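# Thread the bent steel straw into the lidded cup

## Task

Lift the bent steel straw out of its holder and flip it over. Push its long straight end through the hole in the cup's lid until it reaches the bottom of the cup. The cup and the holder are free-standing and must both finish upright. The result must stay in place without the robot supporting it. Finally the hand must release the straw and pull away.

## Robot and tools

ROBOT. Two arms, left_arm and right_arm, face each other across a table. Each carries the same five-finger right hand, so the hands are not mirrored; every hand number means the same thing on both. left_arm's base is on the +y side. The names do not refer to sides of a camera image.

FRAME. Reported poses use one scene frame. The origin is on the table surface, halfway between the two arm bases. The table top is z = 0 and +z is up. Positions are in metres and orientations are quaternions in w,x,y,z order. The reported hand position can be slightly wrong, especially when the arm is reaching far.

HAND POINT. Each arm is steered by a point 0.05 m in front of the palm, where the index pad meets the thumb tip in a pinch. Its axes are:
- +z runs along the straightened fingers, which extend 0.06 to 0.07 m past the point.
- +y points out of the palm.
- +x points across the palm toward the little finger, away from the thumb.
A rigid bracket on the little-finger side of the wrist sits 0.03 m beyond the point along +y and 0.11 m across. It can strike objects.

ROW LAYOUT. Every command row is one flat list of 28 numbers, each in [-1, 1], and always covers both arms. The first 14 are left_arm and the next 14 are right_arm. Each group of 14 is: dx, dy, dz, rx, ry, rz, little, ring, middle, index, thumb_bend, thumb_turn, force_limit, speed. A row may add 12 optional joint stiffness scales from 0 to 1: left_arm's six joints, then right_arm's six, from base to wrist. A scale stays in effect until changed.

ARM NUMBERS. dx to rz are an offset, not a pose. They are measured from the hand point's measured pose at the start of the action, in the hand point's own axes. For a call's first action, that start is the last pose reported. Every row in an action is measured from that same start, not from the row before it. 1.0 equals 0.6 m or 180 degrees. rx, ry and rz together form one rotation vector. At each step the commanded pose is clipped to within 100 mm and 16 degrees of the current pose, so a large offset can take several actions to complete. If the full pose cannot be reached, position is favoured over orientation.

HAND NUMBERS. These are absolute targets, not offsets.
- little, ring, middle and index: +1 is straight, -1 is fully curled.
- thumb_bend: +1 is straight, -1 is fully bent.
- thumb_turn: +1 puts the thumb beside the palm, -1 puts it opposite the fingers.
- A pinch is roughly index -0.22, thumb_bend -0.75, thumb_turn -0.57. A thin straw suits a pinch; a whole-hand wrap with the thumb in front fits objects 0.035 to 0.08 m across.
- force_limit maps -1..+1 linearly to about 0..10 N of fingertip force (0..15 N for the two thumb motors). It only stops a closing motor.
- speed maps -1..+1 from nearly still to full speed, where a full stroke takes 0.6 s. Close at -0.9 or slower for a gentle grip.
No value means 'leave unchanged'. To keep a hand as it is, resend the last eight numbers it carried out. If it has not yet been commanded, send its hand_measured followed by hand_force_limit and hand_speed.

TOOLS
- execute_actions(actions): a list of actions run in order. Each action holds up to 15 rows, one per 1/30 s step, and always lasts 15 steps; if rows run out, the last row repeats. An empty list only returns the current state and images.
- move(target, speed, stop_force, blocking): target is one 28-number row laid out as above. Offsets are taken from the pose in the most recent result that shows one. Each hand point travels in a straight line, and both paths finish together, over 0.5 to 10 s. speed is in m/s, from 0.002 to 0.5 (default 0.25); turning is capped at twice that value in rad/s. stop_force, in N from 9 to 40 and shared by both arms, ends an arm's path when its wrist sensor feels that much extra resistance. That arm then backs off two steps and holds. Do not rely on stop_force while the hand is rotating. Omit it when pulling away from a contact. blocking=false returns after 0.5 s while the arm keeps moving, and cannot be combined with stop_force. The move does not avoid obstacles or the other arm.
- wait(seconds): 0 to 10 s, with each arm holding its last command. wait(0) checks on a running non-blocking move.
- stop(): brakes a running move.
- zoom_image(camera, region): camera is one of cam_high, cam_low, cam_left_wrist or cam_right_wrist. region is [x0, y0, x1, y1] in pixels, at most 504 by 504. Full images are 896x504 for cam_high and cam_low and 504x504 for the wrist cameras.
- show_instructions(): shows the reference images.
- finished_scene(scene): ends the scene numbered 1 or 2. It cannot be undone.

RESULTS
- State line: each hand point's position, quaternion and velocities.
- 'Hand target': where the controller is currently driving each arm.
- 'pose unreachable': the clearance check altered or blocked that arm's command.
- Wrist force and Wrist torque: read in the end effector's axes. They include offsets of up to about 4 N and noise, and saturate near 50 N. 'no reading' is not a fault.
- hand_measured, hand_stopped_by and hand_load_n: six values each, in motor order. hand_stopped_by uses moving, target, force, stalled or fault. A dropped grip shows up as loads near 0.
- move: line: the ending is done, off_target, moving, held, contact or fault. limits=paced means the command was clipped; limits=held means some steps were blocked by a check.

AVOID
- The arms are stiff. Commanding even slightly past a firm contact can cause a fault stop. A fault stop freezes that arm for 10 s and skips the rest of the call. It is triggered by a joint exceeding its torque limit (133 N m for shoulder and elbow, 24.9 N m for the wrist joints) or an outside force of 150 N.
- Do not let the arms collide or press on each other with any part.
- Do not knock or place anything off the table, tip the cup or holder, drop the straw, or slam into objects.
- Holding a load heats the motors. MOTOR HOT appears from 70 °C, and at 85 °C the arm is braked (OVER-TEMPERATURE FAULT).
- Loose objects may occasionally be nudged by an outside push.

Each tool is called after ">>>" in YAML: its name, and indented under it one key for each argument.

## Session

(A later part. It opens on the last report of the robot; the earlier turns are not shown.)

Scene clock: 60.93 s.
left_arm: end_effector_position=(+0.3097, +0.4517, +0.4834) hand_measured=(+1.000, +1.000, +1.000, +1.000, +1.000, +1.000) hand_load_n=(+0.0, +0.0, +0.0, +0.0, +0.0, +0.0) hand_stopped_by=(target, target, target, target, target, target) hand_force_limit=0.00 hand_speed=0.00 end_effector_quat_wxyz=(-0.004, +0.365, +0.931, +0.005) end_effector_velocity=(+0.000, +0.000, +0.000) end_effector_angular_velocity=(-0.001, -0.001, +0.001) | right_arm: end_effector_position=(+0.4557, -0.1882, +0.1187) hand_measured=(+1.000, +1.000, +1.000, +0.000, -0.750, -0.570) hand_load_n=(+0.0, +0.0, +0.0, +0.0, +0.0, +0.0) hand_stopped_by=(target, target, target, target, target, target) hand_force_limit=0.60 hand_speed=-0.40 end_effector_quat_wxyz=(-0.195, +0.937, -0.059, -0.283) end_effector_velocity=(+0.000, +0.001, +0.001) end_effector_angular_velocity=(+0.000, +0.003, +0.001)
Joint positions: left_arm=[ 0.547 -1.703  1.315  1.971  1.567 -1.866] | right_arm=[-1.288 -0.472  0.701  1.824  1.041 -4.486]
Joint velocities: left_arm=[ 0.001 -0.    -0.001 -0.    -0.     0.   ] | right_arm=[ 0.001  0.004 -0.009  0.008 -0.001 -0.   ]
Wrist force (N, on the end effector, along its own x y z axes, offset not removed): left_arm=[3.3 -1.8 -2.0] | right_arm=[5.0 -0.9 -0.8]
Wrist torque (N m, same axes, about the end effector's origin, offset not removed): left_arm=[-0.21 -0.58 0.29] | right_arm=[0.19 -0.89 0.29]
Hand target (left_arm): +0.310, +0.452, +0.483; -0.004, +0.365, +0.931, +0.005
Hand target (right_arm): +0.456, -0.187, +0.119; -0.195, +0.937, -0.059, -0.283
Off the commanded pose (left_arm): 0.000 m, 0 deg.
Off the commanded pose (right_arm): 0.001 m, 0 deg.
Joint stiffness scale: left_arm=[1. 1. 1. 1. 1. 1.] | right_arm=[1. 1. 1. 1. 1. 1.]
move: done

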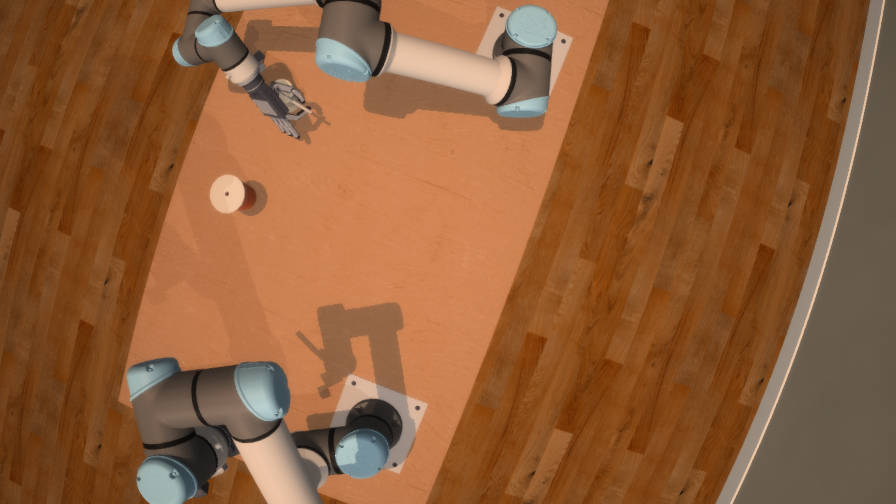

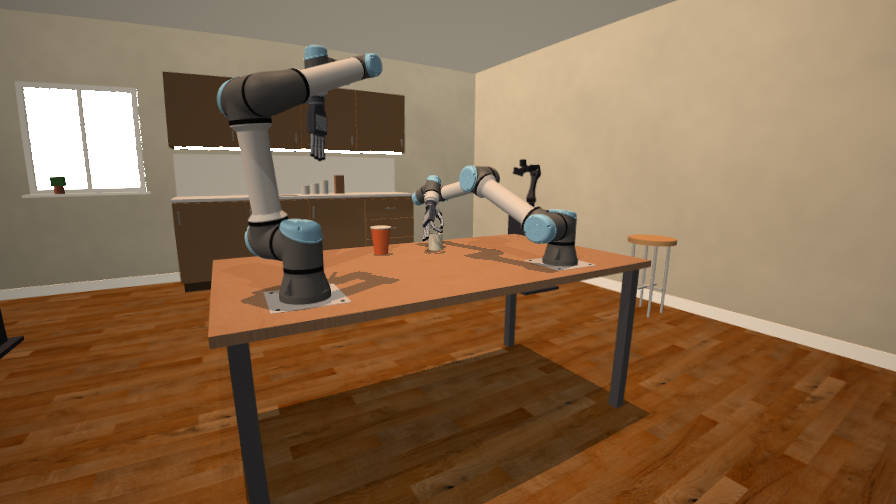

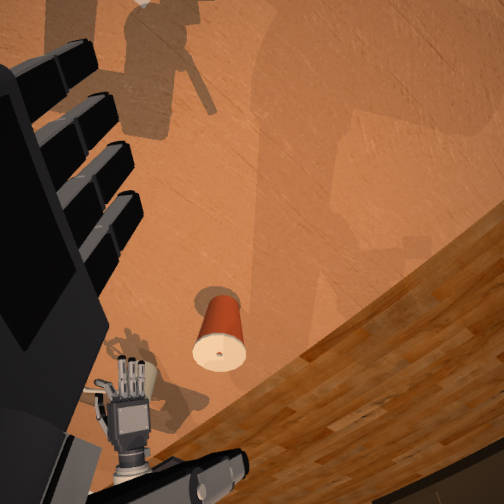

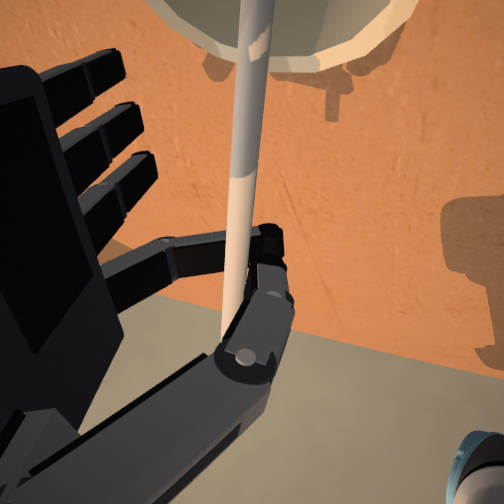

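>>> move:
  target: [0,0,0,0,0,0,1,1,1,1,1,1,0,0,0,-0.022,0,0,0,0,1,1,1,0.1,-0.75,-0.57,0.6,-0.4]
  speed: 0.02

>>> zoom_image:
  camera: "cam_high"
  region: [260,70,340,140]

Scene clock: 65.10 s.
left_arm: end_effector_position=(+0.3097, +0.4517, +0.4834) hand_measured=(+1.000, +1.000, +1.000, +1.000, +1.000, +1.000) hand_load_n=(+0.0, +0.0, +0.0, +0.0, +0.0, +0.0) hand_stopped_by=(target, target, target, target, target, target) hand_force_limit=0.00 hand_speed=0.00 end_effector_quat_wxyz=(-0.004, +0.365, +0.931, +0.005) end_effector_velocity=(-0.000, +0.000, +0.000) end_effector_angular_velocity=(-0.001, +0.000, +0.000) | right_arm: end_effector_position=(+0.4587, -0.1776, +0.1230) hand_measured=(+1.000, +1.000, +1.000, +0.100, -0.750, -0.570) hand_load_n=(+0.0, +0.0, +0.0, +0.0, +0.0, +0.0) hand_stopped_by=(target, target, target, target, target, target) hand_force_limit=0.60 hand_speed=-0.40 end_effector_quat_wxyz=(-0.195, +0.938, -0.059, -0.282) end_effector_velocity=(+0.000, +0.002, +0.001) end_effector_angular_velocity=(-0.003, +0.004, -0.001)
Joint positions: left_arm=[ 0.547 -1.703  1.315  1.971  1.567 -1.866] | right_arm=[-1.274 -0.448  0.641  1.853  1.035 -4.471]
Joint velocities: left_arm=[ 0.001 -0.001 -0.     0.     0.001  0.   ] | right_arm=[ 0.003  0.008 -0.017  0.011 -0.001  0.005]
Wrist force (N, on the end effector, along its own x y z axes, offset not removed): left_arm=[-0.9 -0.5 -1.4] | right_arm=[5.9 0.0 -0.8]
Wrist torque (N m, same axes, about the end effector's origin, offset not removed): left_arm=[0.06 0.07 -0.09] | right_arm=[0.17 -0.89 0.29]
Hand target (left_arm): +0.310, +0.452, +0.483; -0.004, +0.365, +0.931, +0.005
Hand target (right_arm): +0.459, -0.176, +0.123; -0.195, +0.937, -0.059, -0.283
Off the commanded pose (left_arm): 0.000 m, 0 deg.
Off the commanded pose (right_arm): 0.001 m, 0 deg.
Joint stiffness scale: left_arm=[1. 1. 1. 1. 1. 1.] | right_arm=[1. 1. 1. 1. 1. 1.]
move: done

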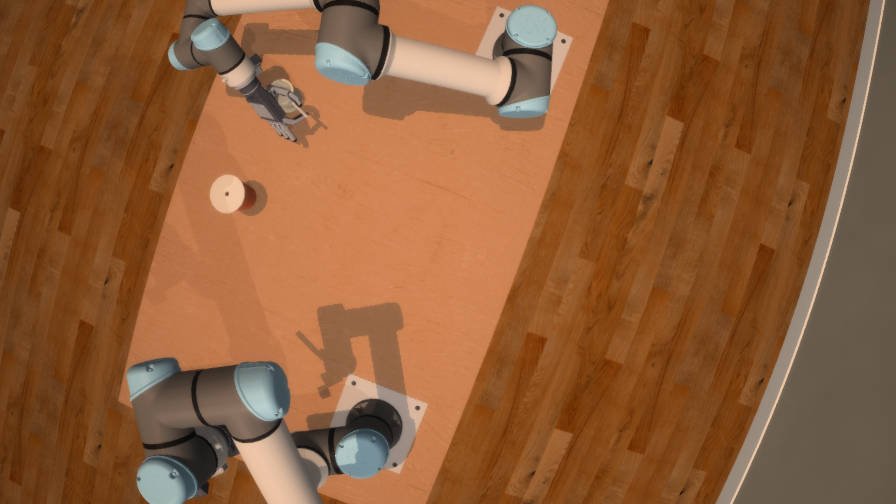

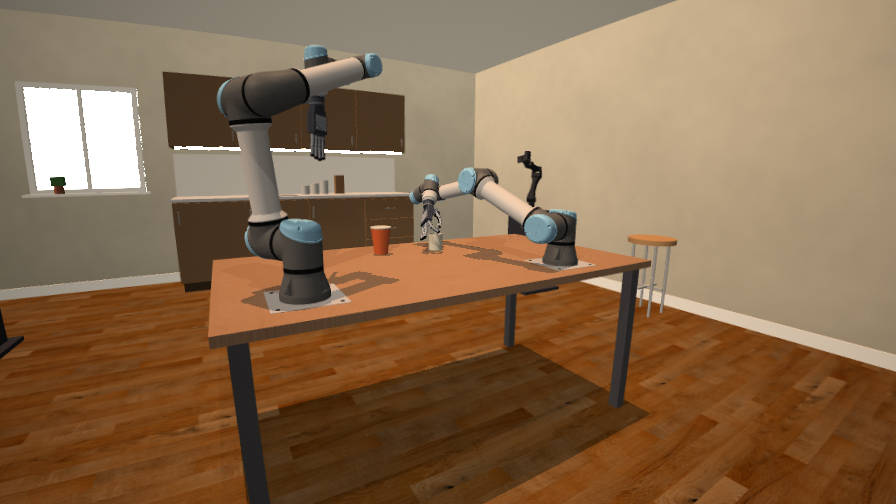

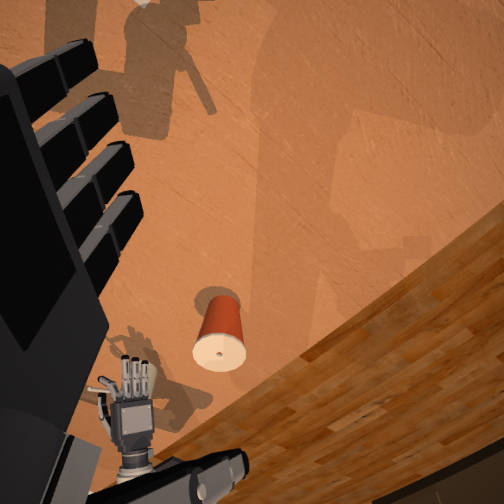

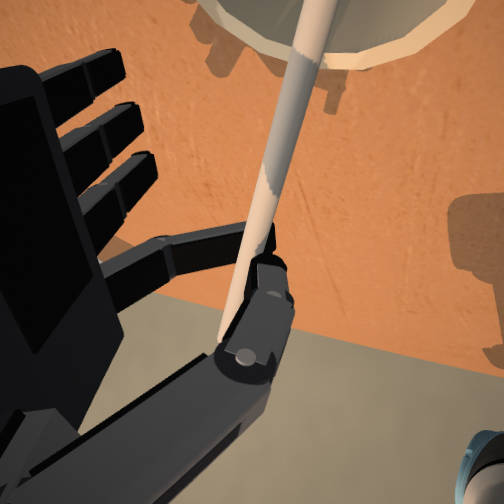

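Region (260, 70, 340, 140) of cam_high's 896x504 image, scaled by 6.300, with more detail than that image has; it fills the top 441 rows of this view, and the rest is white.

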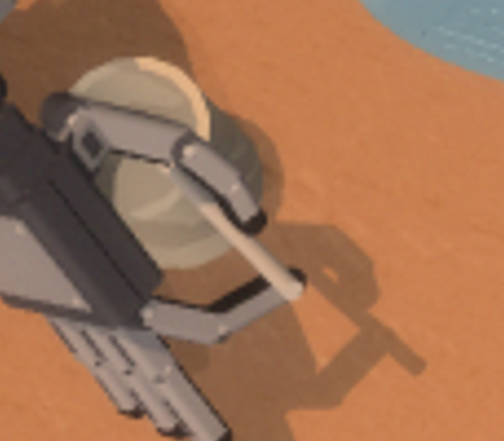

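>>> move:
  target: [0,0,0,0,0,0,1,1,1,1,1,1,0,0,0,0.008,-0.022,0,0,0,1,1,1,-0.02,-0.75,-0.57,0.6,-0.6]
  speed: 0.02

Scene clock: 68.80 s.
left_arm: end_effector_position=(+0.3097, +0.4517, +0.4834) hand_measured=(+1.000, +1.000, +1.000, +1.000, +1.000, +1.000) hand_load_n=(+0.0, +0.0, +0.0, +0.0, +0.0, +0.0) hand_stopped_by=(target, target, target, target, target, target) hand_force_limit=0.00 hand_speed=0.00 end_effector_quat_wxyz=(-0.004, +0.365, +0.931, +0.005) end_effector_velocity=(+0.000, -0.000, -0.000) end_effector_angular_velocity=(+0.001, -0.000, -0.002) | right_arm: end_effector_position=(+0.4631, -0.1861, +0.1297) hand_measured=(+1.000, +1.000, +1.000, -0.020, -0.750, -0.570) hand_load_n=(+0.0, +0.0, +0.0, +0.0, +0.0, +0.0) hand_stopped_by=(target, target, target, target, target, target) hand_force_limit=0.60 hand_speed=-0.60 end_effector_quat_wxyz=(-0.194, +0.937, -0.060, -0.284) end_effector_velocity=(+0.000, -0.002, +0.002) end_effector_angular_velocity=(-0.002, +0.003, +0.002)
Joint positions: left_arm=[ 0.547 -1.703  1.315  1.971  1.567 -1.866] | right_arm=[-1.288 -0.45   0.63   1.876  1.041 -4.485]
Joint velocities: left_arm=[-0.001  0.     0.001 -0.    -0.001  0.001] | right_arm=[-0.002 -0.    -0.001  0.007  0.003 -0.003]
Wrist force (N, on the end effector, along its own x y z axes, offset not removed): left_arm=[3.5 -0.4 -0.9] | right_arm=[0.8 -0.7 -0.4]
Wrist torque (N m, same axes, about the end effector's origin, offset not removed): left_arm=[-0.01 -0.57 0.37] | right_arm=[-0.09 -0.28 -0.10]
Hand target (left_arm): +0.310, +0.452, +0.483; -0.004, +0.365, +0.931, +0.005
Hand target (right_arm): +0.464, -0.187, +0.131; -0.195, +0.938, -0.059, -0.282
Off the commanded pose (left_arm): 0.000 m, 0 deg.
Off the commanded pose (right_arm): 0.002 m, 0 deg.
Joint stiffness scale: left_arm=[1. 1. 1. 1. 1. 1.] | right_arm=[1. 1. 1. 1. 1. 1.]
move: done

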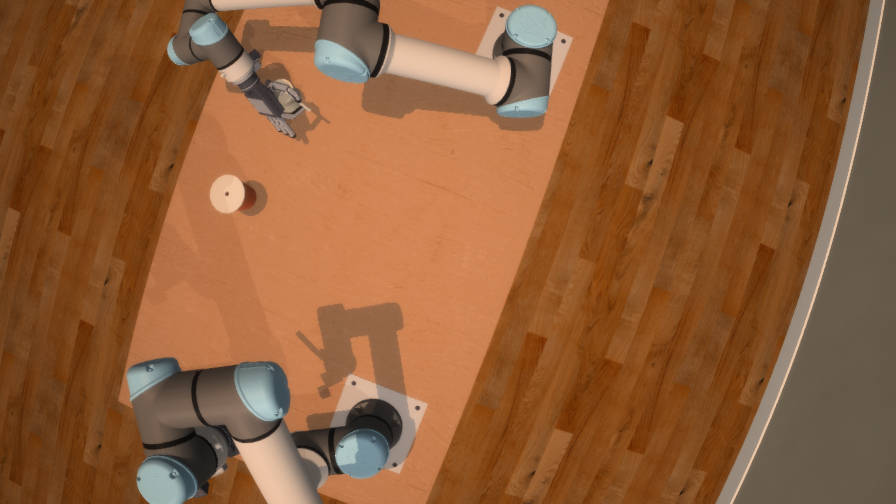

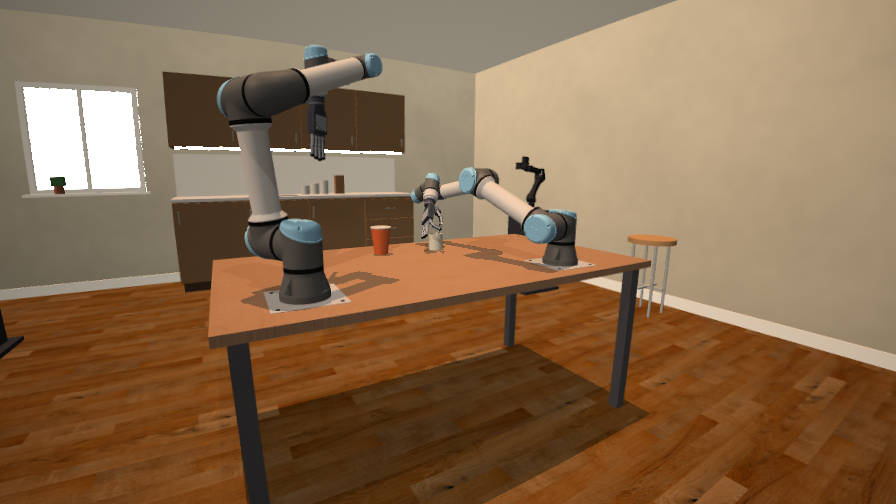

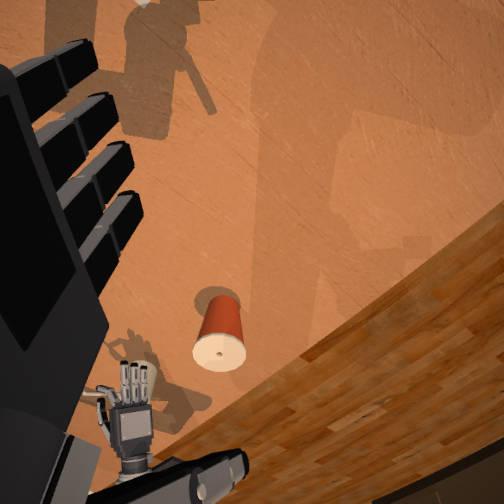

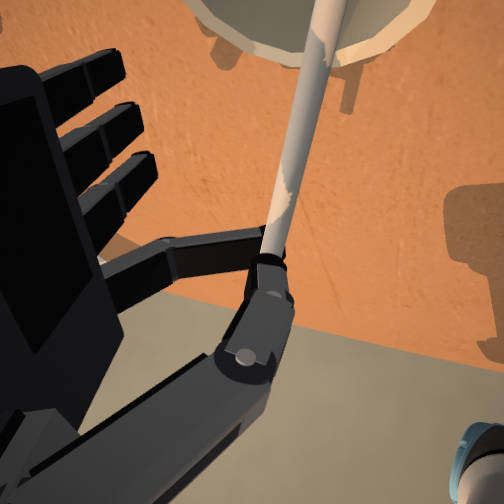

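Slightly deeper, rotate to align, then close.

>>> move:
  target: [0,0,0,0,0,0,1,1,1,1,1,1,0,0,0.008,0.009,0,0,0,0.04,1,1,1,-0.02,-0.75,-0.57,0.6,-0.6]
  speed: 0.03

>>> move:
  target: [0,0,0,0,0,0,1,1,1,1,1,1,0,0,0,0,0,0,0,0,1,1,1,-0.4,-0.75,-0.57,0.8,-0.8]

>>> zoom_image:
  camera: "cam_high"
  region: [260,70,340,140]

Scene clock: 75.03 s.
left_arm: end_effector_position=(+0.3097, +0.4517, +0.4834) hand_measured=(+1.000, +1.000, +1.000, +1.000, +1.000, +1.000) hand_load_n=(+0.0, +0.0, +0.0, +0.0, +0.0, +0.0) hand_stopped_by=(target, target, target, target, target, target) hand_force_limit=0.00 hand_speed=0.00 end_effector_quat_wxyz=(-0.004, +0.365, +0.931, +0.005) end_effector_velocity=(-0.000, +0.000, -0.000) end_effector_angular_velocity=(+0.000, +0.001, +0.003) | right_arm: end_effector_position=(+0.4647, -0.1901, +0.1258) hand_measured=(+1.000, +1.000, +1.000, -0.020, -0.750, -0.570) hand_load_n=(+0.0, +0.0, +0.0, +0.0, +0.0, +0.0) hand_stopped_by=(target, target, target, target, target, target) hand_force_limit=0.60 hand_speed=-0.60 end_effector_quat_wxyz=(+0.177, -0.931, +0.116, +0.296) end_effector_velocity=(+0.000, -0.001, -0.001) end_effector_angular_velocity=(-0.012, +0.010, -0.018)
Joint positions: left_arm=[ 0.547 -1.703  1.315  1.971  1.567 -1.866] | right_arm=[-1.301 -0.431  0.62   1.877  1.047 -4.379]
Joint velocities: left_arm=[ 0.     0.     0.001 -0.     0.001 -0.002] | right_arm=[-0.003  0.003 -0.001  0.     0.001  0.02 ]
Wrist force (N, on the end effector, along its own x y z axes, offset not removed): left_arm=[-0.4 -0.6 -1.1] | right_arm=[1.6 -1.2 -1.9]
Wrist torque (N m, same axes, about the end effector's origin, offset not removed): left_arm=[-0.14 0.05 -0.01] | right_arm=[-0.07 -0.37 0.01]
Hand target (left_arm): +0.310, +0.452, +0.483; -0.004, +0.365, +0.931, +0.005
Hand target (right_arm): +0.466, -0.191, +0.125; -0.176, +0.931, -0.119, -0.296
Off the commanded pose (left_arm): 0.000 m, 0 deg.
Off the commanded pose (right_arm): 0.002 m, 0 deg.
Joint stiffness scale: left_arm=[1. 1. 1. 1. 1. 1.] | right_arm=[1. 1. 1. 1. 1. 1.]
move: done

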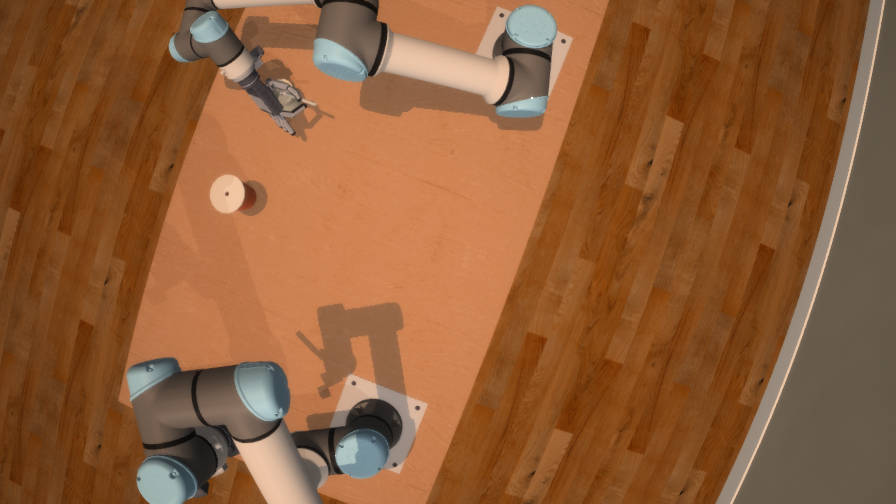

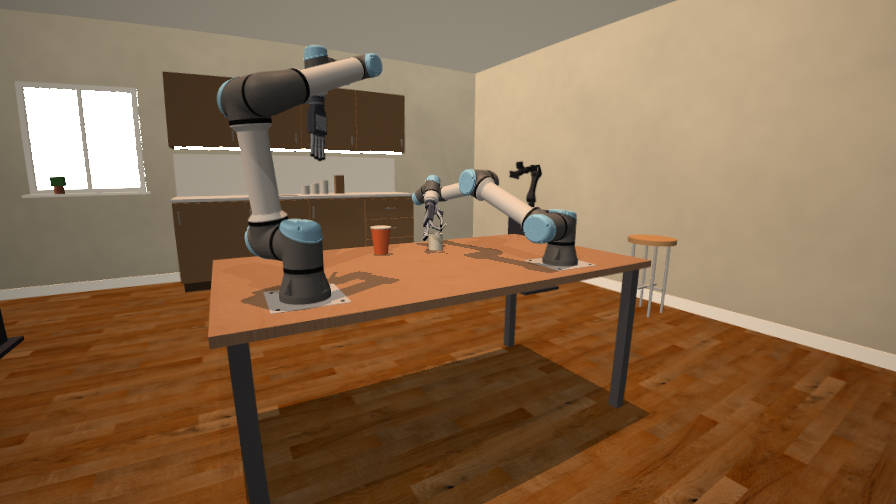

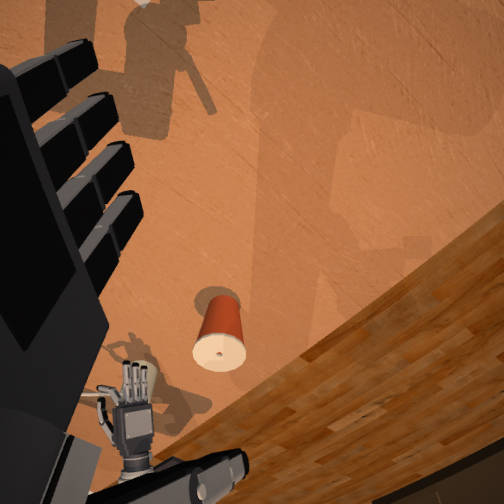

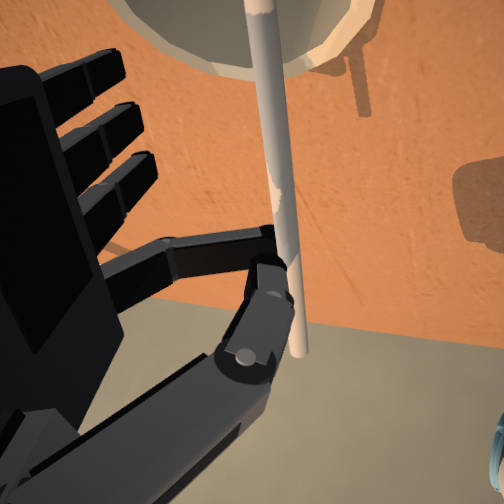

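Scene clock: 75.97 s.
left_arm: end_effector_position=(+0.3097, +0.4517, +0.4834) hand_measured=(+1.000, +1.000, +1.000, +1.000, +1.000, +1.000) hand_load_n=(+0.0, +0.0, +0.0, +0.0, +0.0, +0.0) hand_stopped_by=(target, target, target, target, target, target) hand_force_limit=0.00 hand_speed=0.00 end_effector_quat_wxyz=(-0.004, +0.365, +0.931, +0.005) end_effector_velocity=(-0.000, -0.000, +0.000) end_effector_angular_velocity=(-0.000, +0.001, -0.001) | right_arm: end_effector_position=(+0.4647, -0.1902, +0.1258) hand_measured=(+1.000, +1.000, +1.000, -0.238, -0.750, -0.570) hand_load_n=(+0.0, +0.0, +0.0, +9.5, +1.0, -0.5) hand_stopped_by=(target, target, target, force, target, target) hand_force_limit=0.80 hand_speed=-0.80 end_effector_quat_wxyz=(+0.177, -0.931, +0.117, +0.296) end_effector_velocity=(+0.000, -0.000, +0.000) end_effector_angular_velocity=(+0.001, -0.001, -0.000)
Joint positions: left_arm=[ 0.547 -1.703  1.315  1.971  1.567 -1.866] | right_arm=[-1.301 -0.431  0.62   1.877  1.047 -4.378]
Joint velocities: left_arm=[ 0.     0.    -0.     0.     0.001  0.001] | right_arm=[-0.    -0.001 -0.    -0.    -0.    -0.   ]
Wrist force (N, on the end effector, along its own x y z axes, offset not removed): left_arm=[0.0 -0.2 -2.2] | right_arm=[2.5 1.8 1.8]
Wrist torque (N m, same axes, about the end effector's origin, offset not removed): left_arm=[-0.05 0.09 0.09] | right_arm=[0.16 -0.55 0.03]
Hand target (left_arm): +0.310, +0.452, +0.483; -0.004, +0.365, +0.931, +0.005
Hand target (right_arm): +0.465, -0.190, +0.126; -0.177, +0.931, -0.116, -0.296
Off the commanded pose (left_arm): 0.000 m, 0 deg.
Off the commanded pose (right_arm): 0.000 m, 0 deg.
Joint stiffness scale: left_arm=[1. 1. 1. 1. 1. 1.] | right_arm=[1. 1. 1. 1. 1. 1.]
move: done

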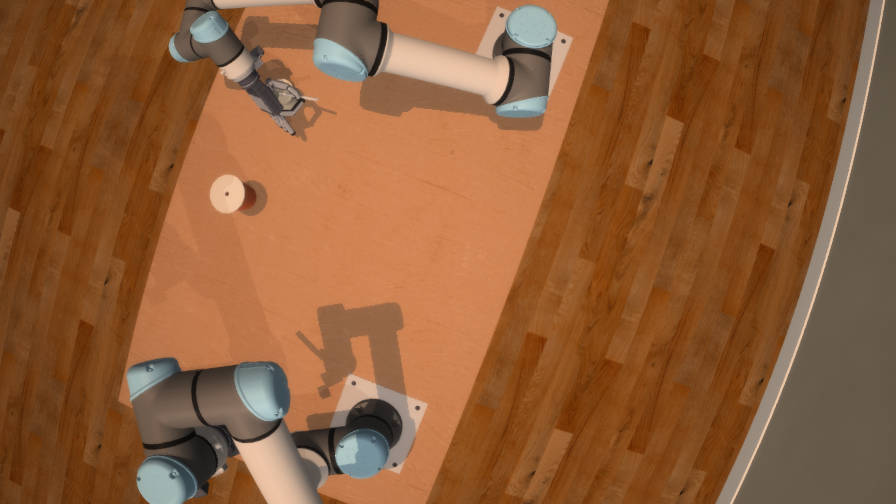

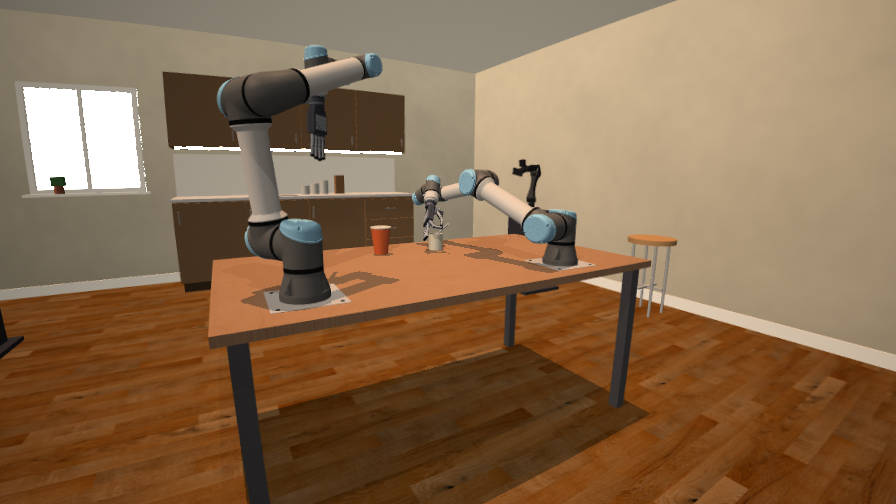

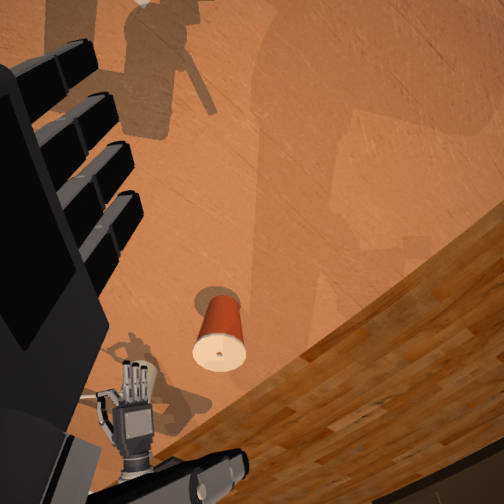

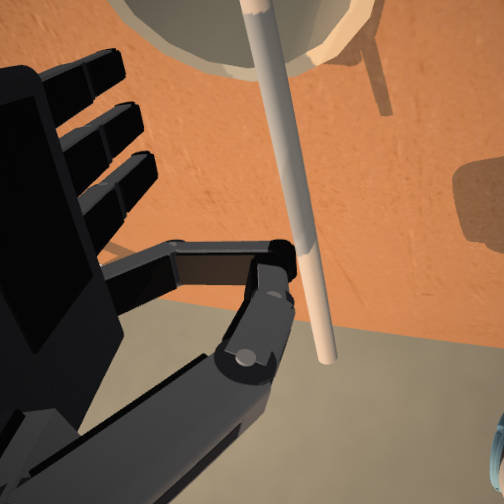

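Region (260, 70, 340, 140) of cam_high's 896x504 image, scaled by 6.300, with more detail than that image has; it fills the top 441 rows of this view, and the rest is white.

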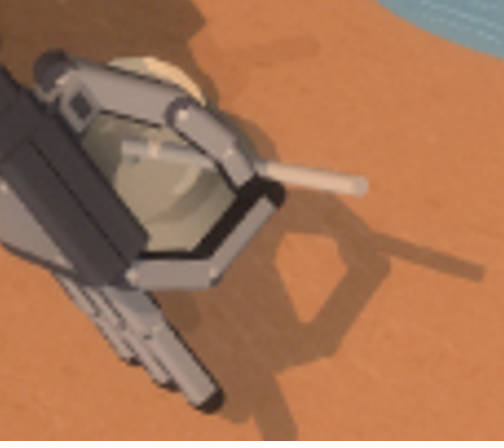

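>>> move:
  target: [0,0,0,0,0,0,1,1,1,1,1,1,0,0,0,0,-0.01,0,0,0.03,1,1,1,0.45,-0.75,-0.57,0.8,0]
  speed: 0.04

>>> move:
  target: [0,0,0,0,0,0,1,1,1,1,1,1,0,0,0,0.04,0,0,0,0,1,1,1,0.45,-0.75,-0.57,0.8,0]
  speed: 0.03

>>> zoom_image:
  camera: "cam_high"
  region: [260,60,340,130]

Scene clock: 81.27 s.
left_arm: end_effector_position=(+0.3097, +0.4517, +0.4834) hand_measured=(+1.000, +1.000, +1.000, +1.000, +1.000, +1.000) hand_load_n=(+0.0, +0.0, +0.0, +0.0, +0.0, +0.0) hand_stopped_by=(target, target, target, target, target, target) hand_force_limit=0.00 hand_speed=0.00 end_effector_quat_wxyz=(-0.004, +0.365, +0.931, +0.005) end_effector_velocity=(+0.000, -0.000, -0.000) end_effector_angular_velocity=(+0.001, +0.000, -0.001) | right_arm: end_effector_position=(+0.4668, -0.1916, +0.1305) hand_measured=(+1.000, +1.000, +1.000, +0.450, -0.750, -0.570) hand_load_n=(+0.0, +0.0, +0.0, +0.0, +0.0, +0.0) hand_stopped_by=(target, target, target, target, target, target) hand_force_limit=0.80 hand_speed=0.00 end_effector_quat_wxyz=(+0.163, -0.925, +0.158, +0.304) end_effector_velocity=(-0.000, -0.000, +0.001) end_effector_angular_velocity=(-0.011, +0.009, -0.013)
Joint positions: left_arm=[ 0.547 -1.703  1.315  1.971  1.567 -1.866] | right_arm=[-1.31  -0.419  0.596  1.894  1.051 -4.298]
Joint velocities: left_arm=[-0.001  0.     0.001 -0.001 -0.    -0.   ] | right_arm=[-0.001  0.002 -0.004  0.005  0.002  0.018]
Wrist force (N, on the end effector, along its own x y z axes, offset not removed): left_arm=[2.9 -2.0 0.8] | right_arm=[4.2 -2.4 -0.4]
Wrist torque (N m, same axes, about the end effector's origin, offset not removed): left_arm=[-0.30 -0.59 0.09] | right_arm=[-0.31 -0.74 0.07]
Hand target (left_arm): +0.310, +0.452, +0.483; -0.004, +0.365, +0.931, +0.005
Hand target (right_arm): +0.468, -0.193, +0.130; -0.163, +0.925, -0.160, -0.304
Off the commanded pose (left_arm): 0.000 m, 0 deg.
Off the commanded pose (right_arm): 0.001 m, 0 deg.
Joint stiffness scale: left_arm=[1. 1. 1. 1. 1. 1.] | right_arm=[1. 1. 1. 1. 1. 1.]
move: done

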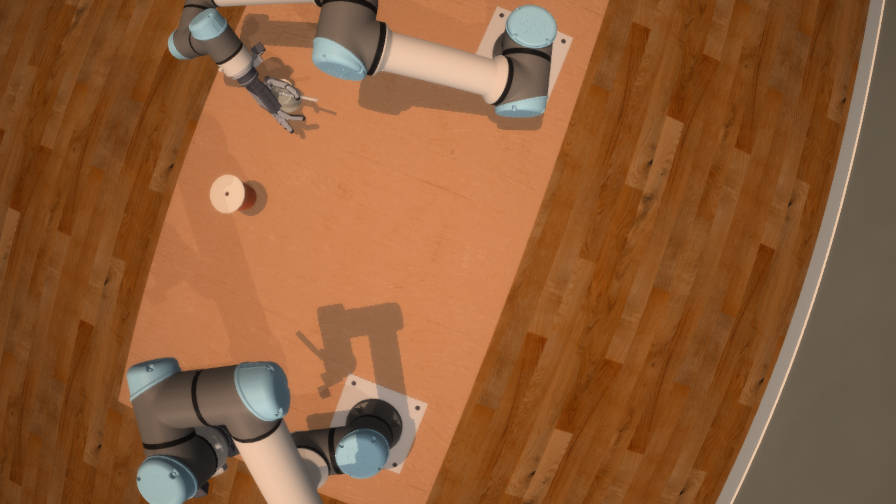

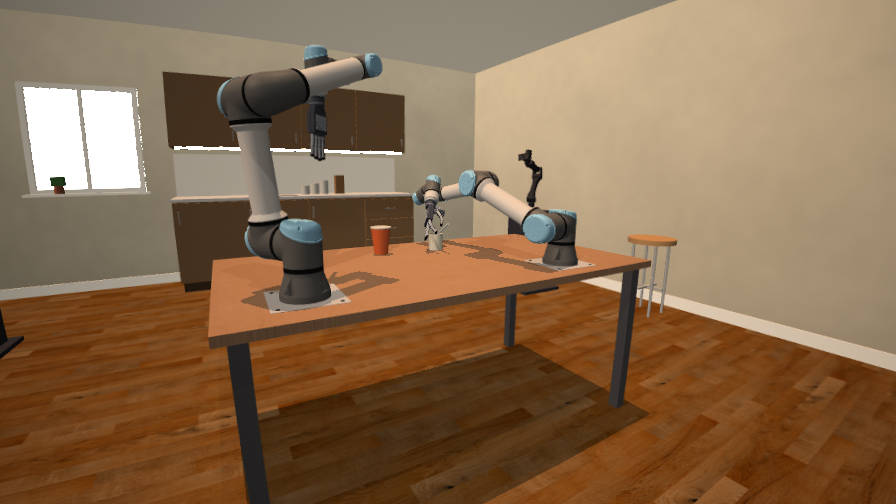

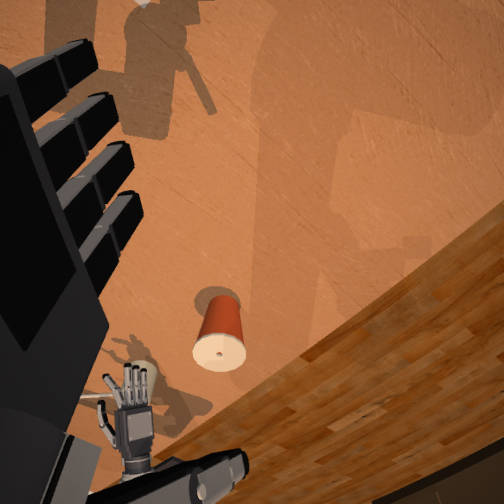

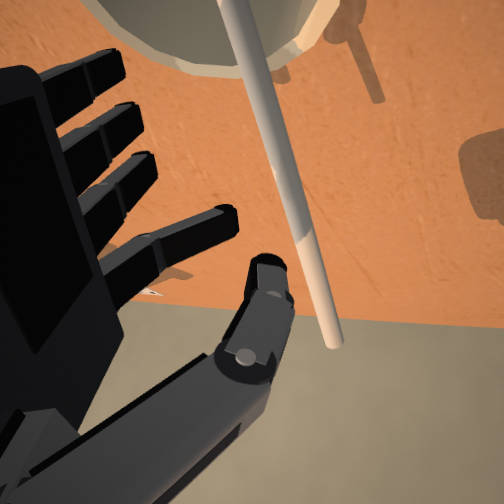

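Scene clock: 82.47 s.
left_arm: end_effector_position=(+0.3097, +0.4517, +0.4834) hand_measured=(+1.000, +1.000, +1.000, +1.000, +1.000, +1.000) hand_load_n=(+0.0, +0.0, +0.0, +0.0, +0.0, +0.0) hand_stopped_by=(target, target, target, target, target, target) hand_force_limit=0.00 hand_speed=0.00 end_effector_quat_wxyz=(-0.004, +0.365, +0.931, +0.005) end_effector_velocity=(+0.000, -0.001, +0.001) end_effector_angular_velocity=(-0.002, -0.001, -0.001) | right_arm: end_effector_position=(+0.4574, -0.2113, +0.1260) hand_measured=(+1.000, +1.000, +1.000, +0.450, -0.750, -0.570) hand_load_n=(+0.0, +0.0, +0.0, +0.0, +0.0, +0.0) hand_stopped_by=(target, target, target, target, target, target) hand_force_limit=0.80 hand_speed=0.00 end_effector_quat_wxyz=(+0.163, -0.925, +0.158, +0.305) end_effector_velocity=(-0.002, -0.001, -0.001) end_effector_angular_velocity=(+0.003, -0.005, +0.004)
Joint positions: left_arm=[ 0.547 -1.703  1.315  1.971  1.567 -1.866] | right_arm=[-1.336 -0.478  0.729  1.834  1.063 -4.325]
Joint velocities: left_arm=[-0.001  0.    -0.002 -0.     0.     0.   ] | right_arm=[-0.001 -0.009  0.018 -0.011  0.    -0.006]
Wrist force (N, on the end effector, along its own x y z axes, offset not removed): left_arm=[1.7 -0.6 2.5] | right_arm=[-4.3 1.8 -0.1]
Wrist torque (N m, same axes, about the end effector's origin, offset not removed): left_arm=[-0.44 -0.34 0.12] | right_arm=[0.47 0.46 0.04]
Hand target (left_arm): +0.310, +0.452, +0.483; -0.004, +0.365, +0.931, +0.005
Hand target (right_arm): +0.457, -0.213, +0.126; -0.163, +0.925, -0.158, -0.304
Off the commanded pose (left_arm): 0.000 m, 0 deg.
Off the commanded pose (right_arm): 0.002 m, 0 deg.
Joint stiffness scale: left_arm=[1. 1. 1. 1. 1. 1.] | right_arm=[1. 1. 1. 1. 1. 1.]
move: done

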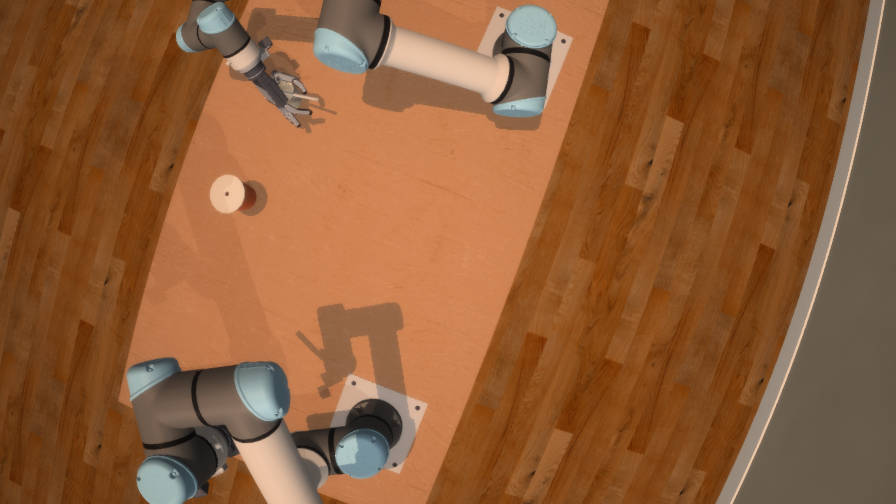

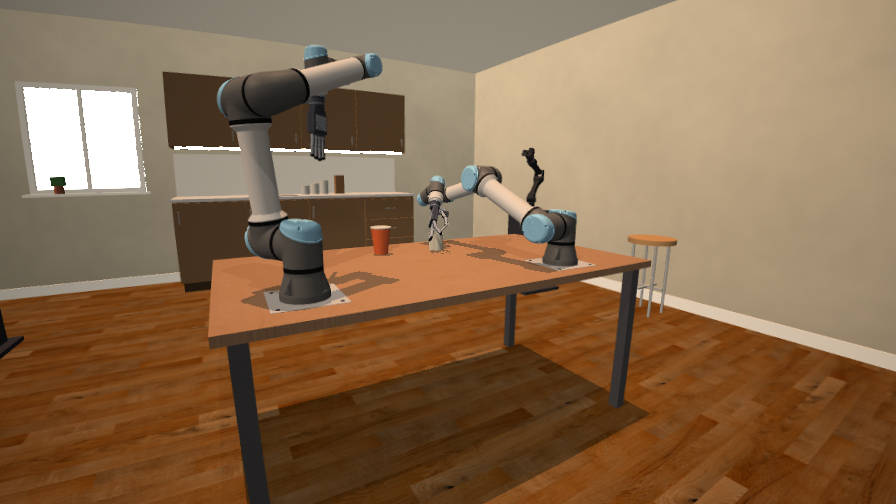

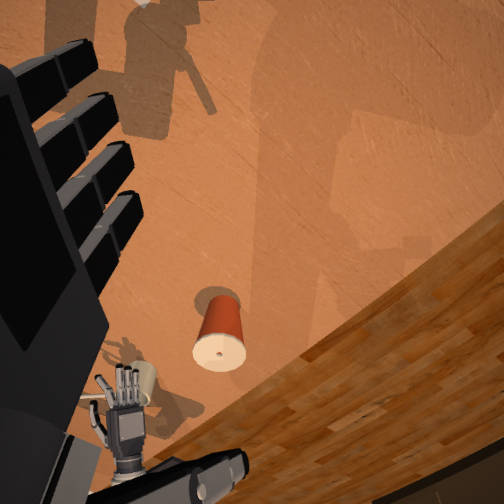

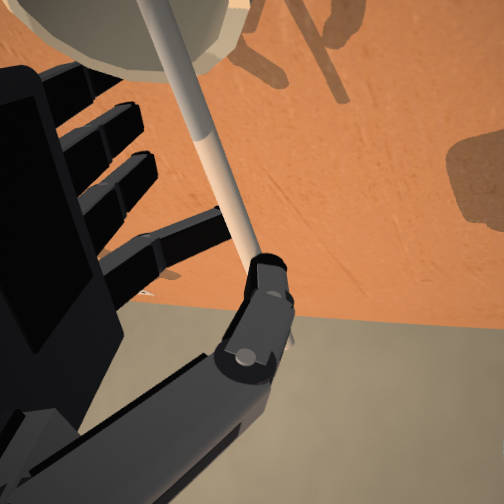

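Region (260, 60, 340, 130) of cam_high's 896x504 image, scaled by 6.300, with more detail than that image has; it fills the top 441 rows of this view, and the rest is white.

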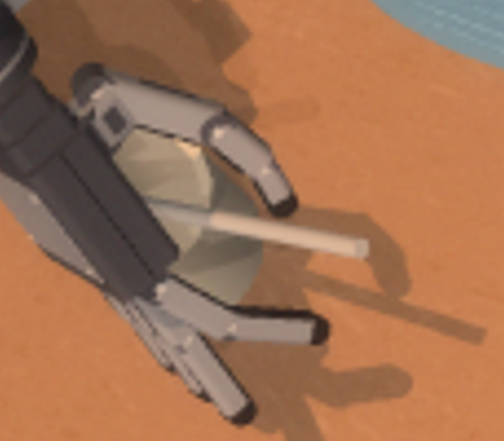

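>>> move:
  target: [0,0,0,0,0,0,1,1,1,1,1,1,0,0,0,0,0.006,0,0,-0.09,1,1,1,0.1,-0.75,-0.57,0.8,-0.8]
  speed: 0.06

Scene clock: 88.03 s.
left_arm: end_effector_position=(+0.3097, +0.4517, +0.4834) hand_measured=(+1.000, +1.000, +1.000, +1.000, +1.000, +1.000) hand_load_n=(+0.0, +0.0, +0.0, +0.0, +0.0, +0.0) hand_stopped_by=(target, target, target, target, target, target) hand_force_limit=0.00 hand_speed=0.00 end_effector_quat_wxyz=(-0.004, +0.365, +0.931, +0.005) end_effector_velocity=(-0.000, +0.000, -0.001) end_effector_angular_velocity=(+0.002, +0.002, -0.001) | right_arm: end_effector_position=(+0.4566, -0.2108, +0.1231) hand_measured=(+1.000, +1.000, +1.000, +0.100, -0.750, -0.570) hand_load_n=(+0.0, +0.0, +0.0, +0.0, +0.0, +0.0) hand_stopped_by=(target, target, target, target, target, target) hand_force_limit=0.80 hand_speed=-0.80 end_effector_quat_wxyz=(-0.204, +0.938, -0.028, -0.279) end_effector_velocity=(+0.000, -0.000, -0.002) end_effector_angular_velocity=(+0.009, -0.006, +0.013)
Joint positions: left_arm=[ 0.547 -1.703  1.315  1.971  1.567 -1.866] | right_arm=[-1.318 -0.512  0.768  1.819  1.055 -4.585]
Joint velocities: left_arm=[0.001 0.    0.002 0.    0.001 0.001] | right_arm=[-0.    -0.     0.003 -0.002 -0.    -0.017]
Wrist force (N, on the end effector, along its own x y z axes, offset not removed): left_arm=[0.1 -2.1 2.2] | right_arm=[-2.3 0.3 2.0]
Wrist torque (N m, same axes, about the end effector's origin, offset not removed): left_arm=[-0.39 0.03 0.06] | right_arm=[0.13 0.26 -0.19]
Hand target (left_arm): +0.310, +0.452, +0.483; -0.004, +0.365, +0.931, +0.005
Hand target (right_arm): +0.456, -0.210, +0.123; -0.205, +0.938, -0.026, -0.279
Off the commanded pose (left_arm): 0.000 m, 0 deg.
Off the commanded pose (right_arm): 0.001 m, 0 deg.
Joint stiffness scale: left_arm=[1. 1. 1. 1. 1. 1.] | right_arm=[1. 1. 1. 1. 1. 1.]
move: done

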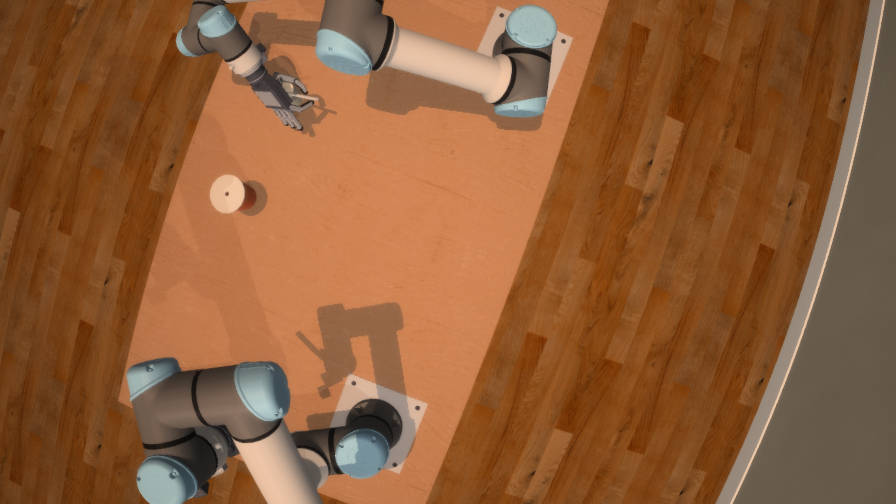

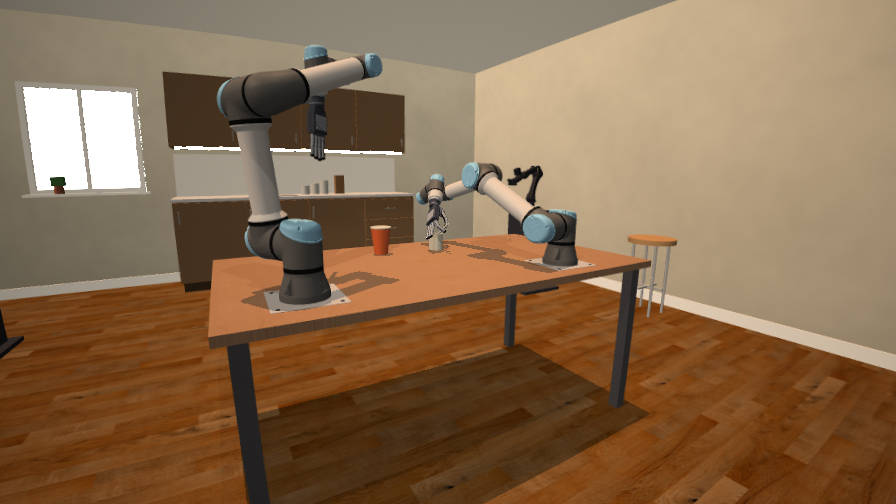

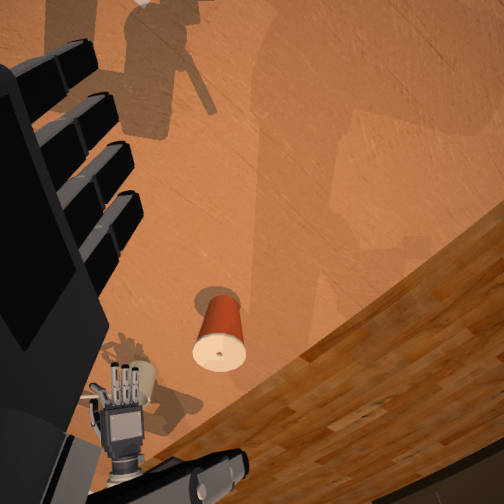

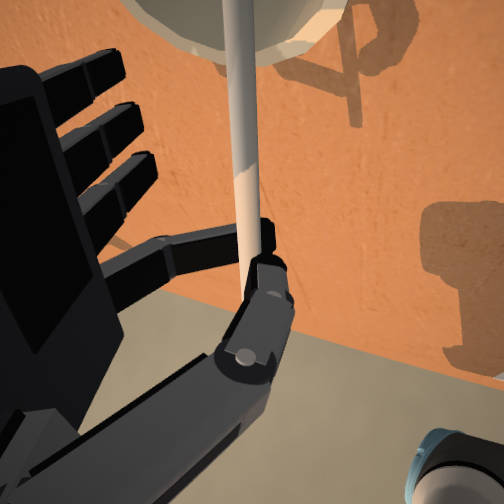

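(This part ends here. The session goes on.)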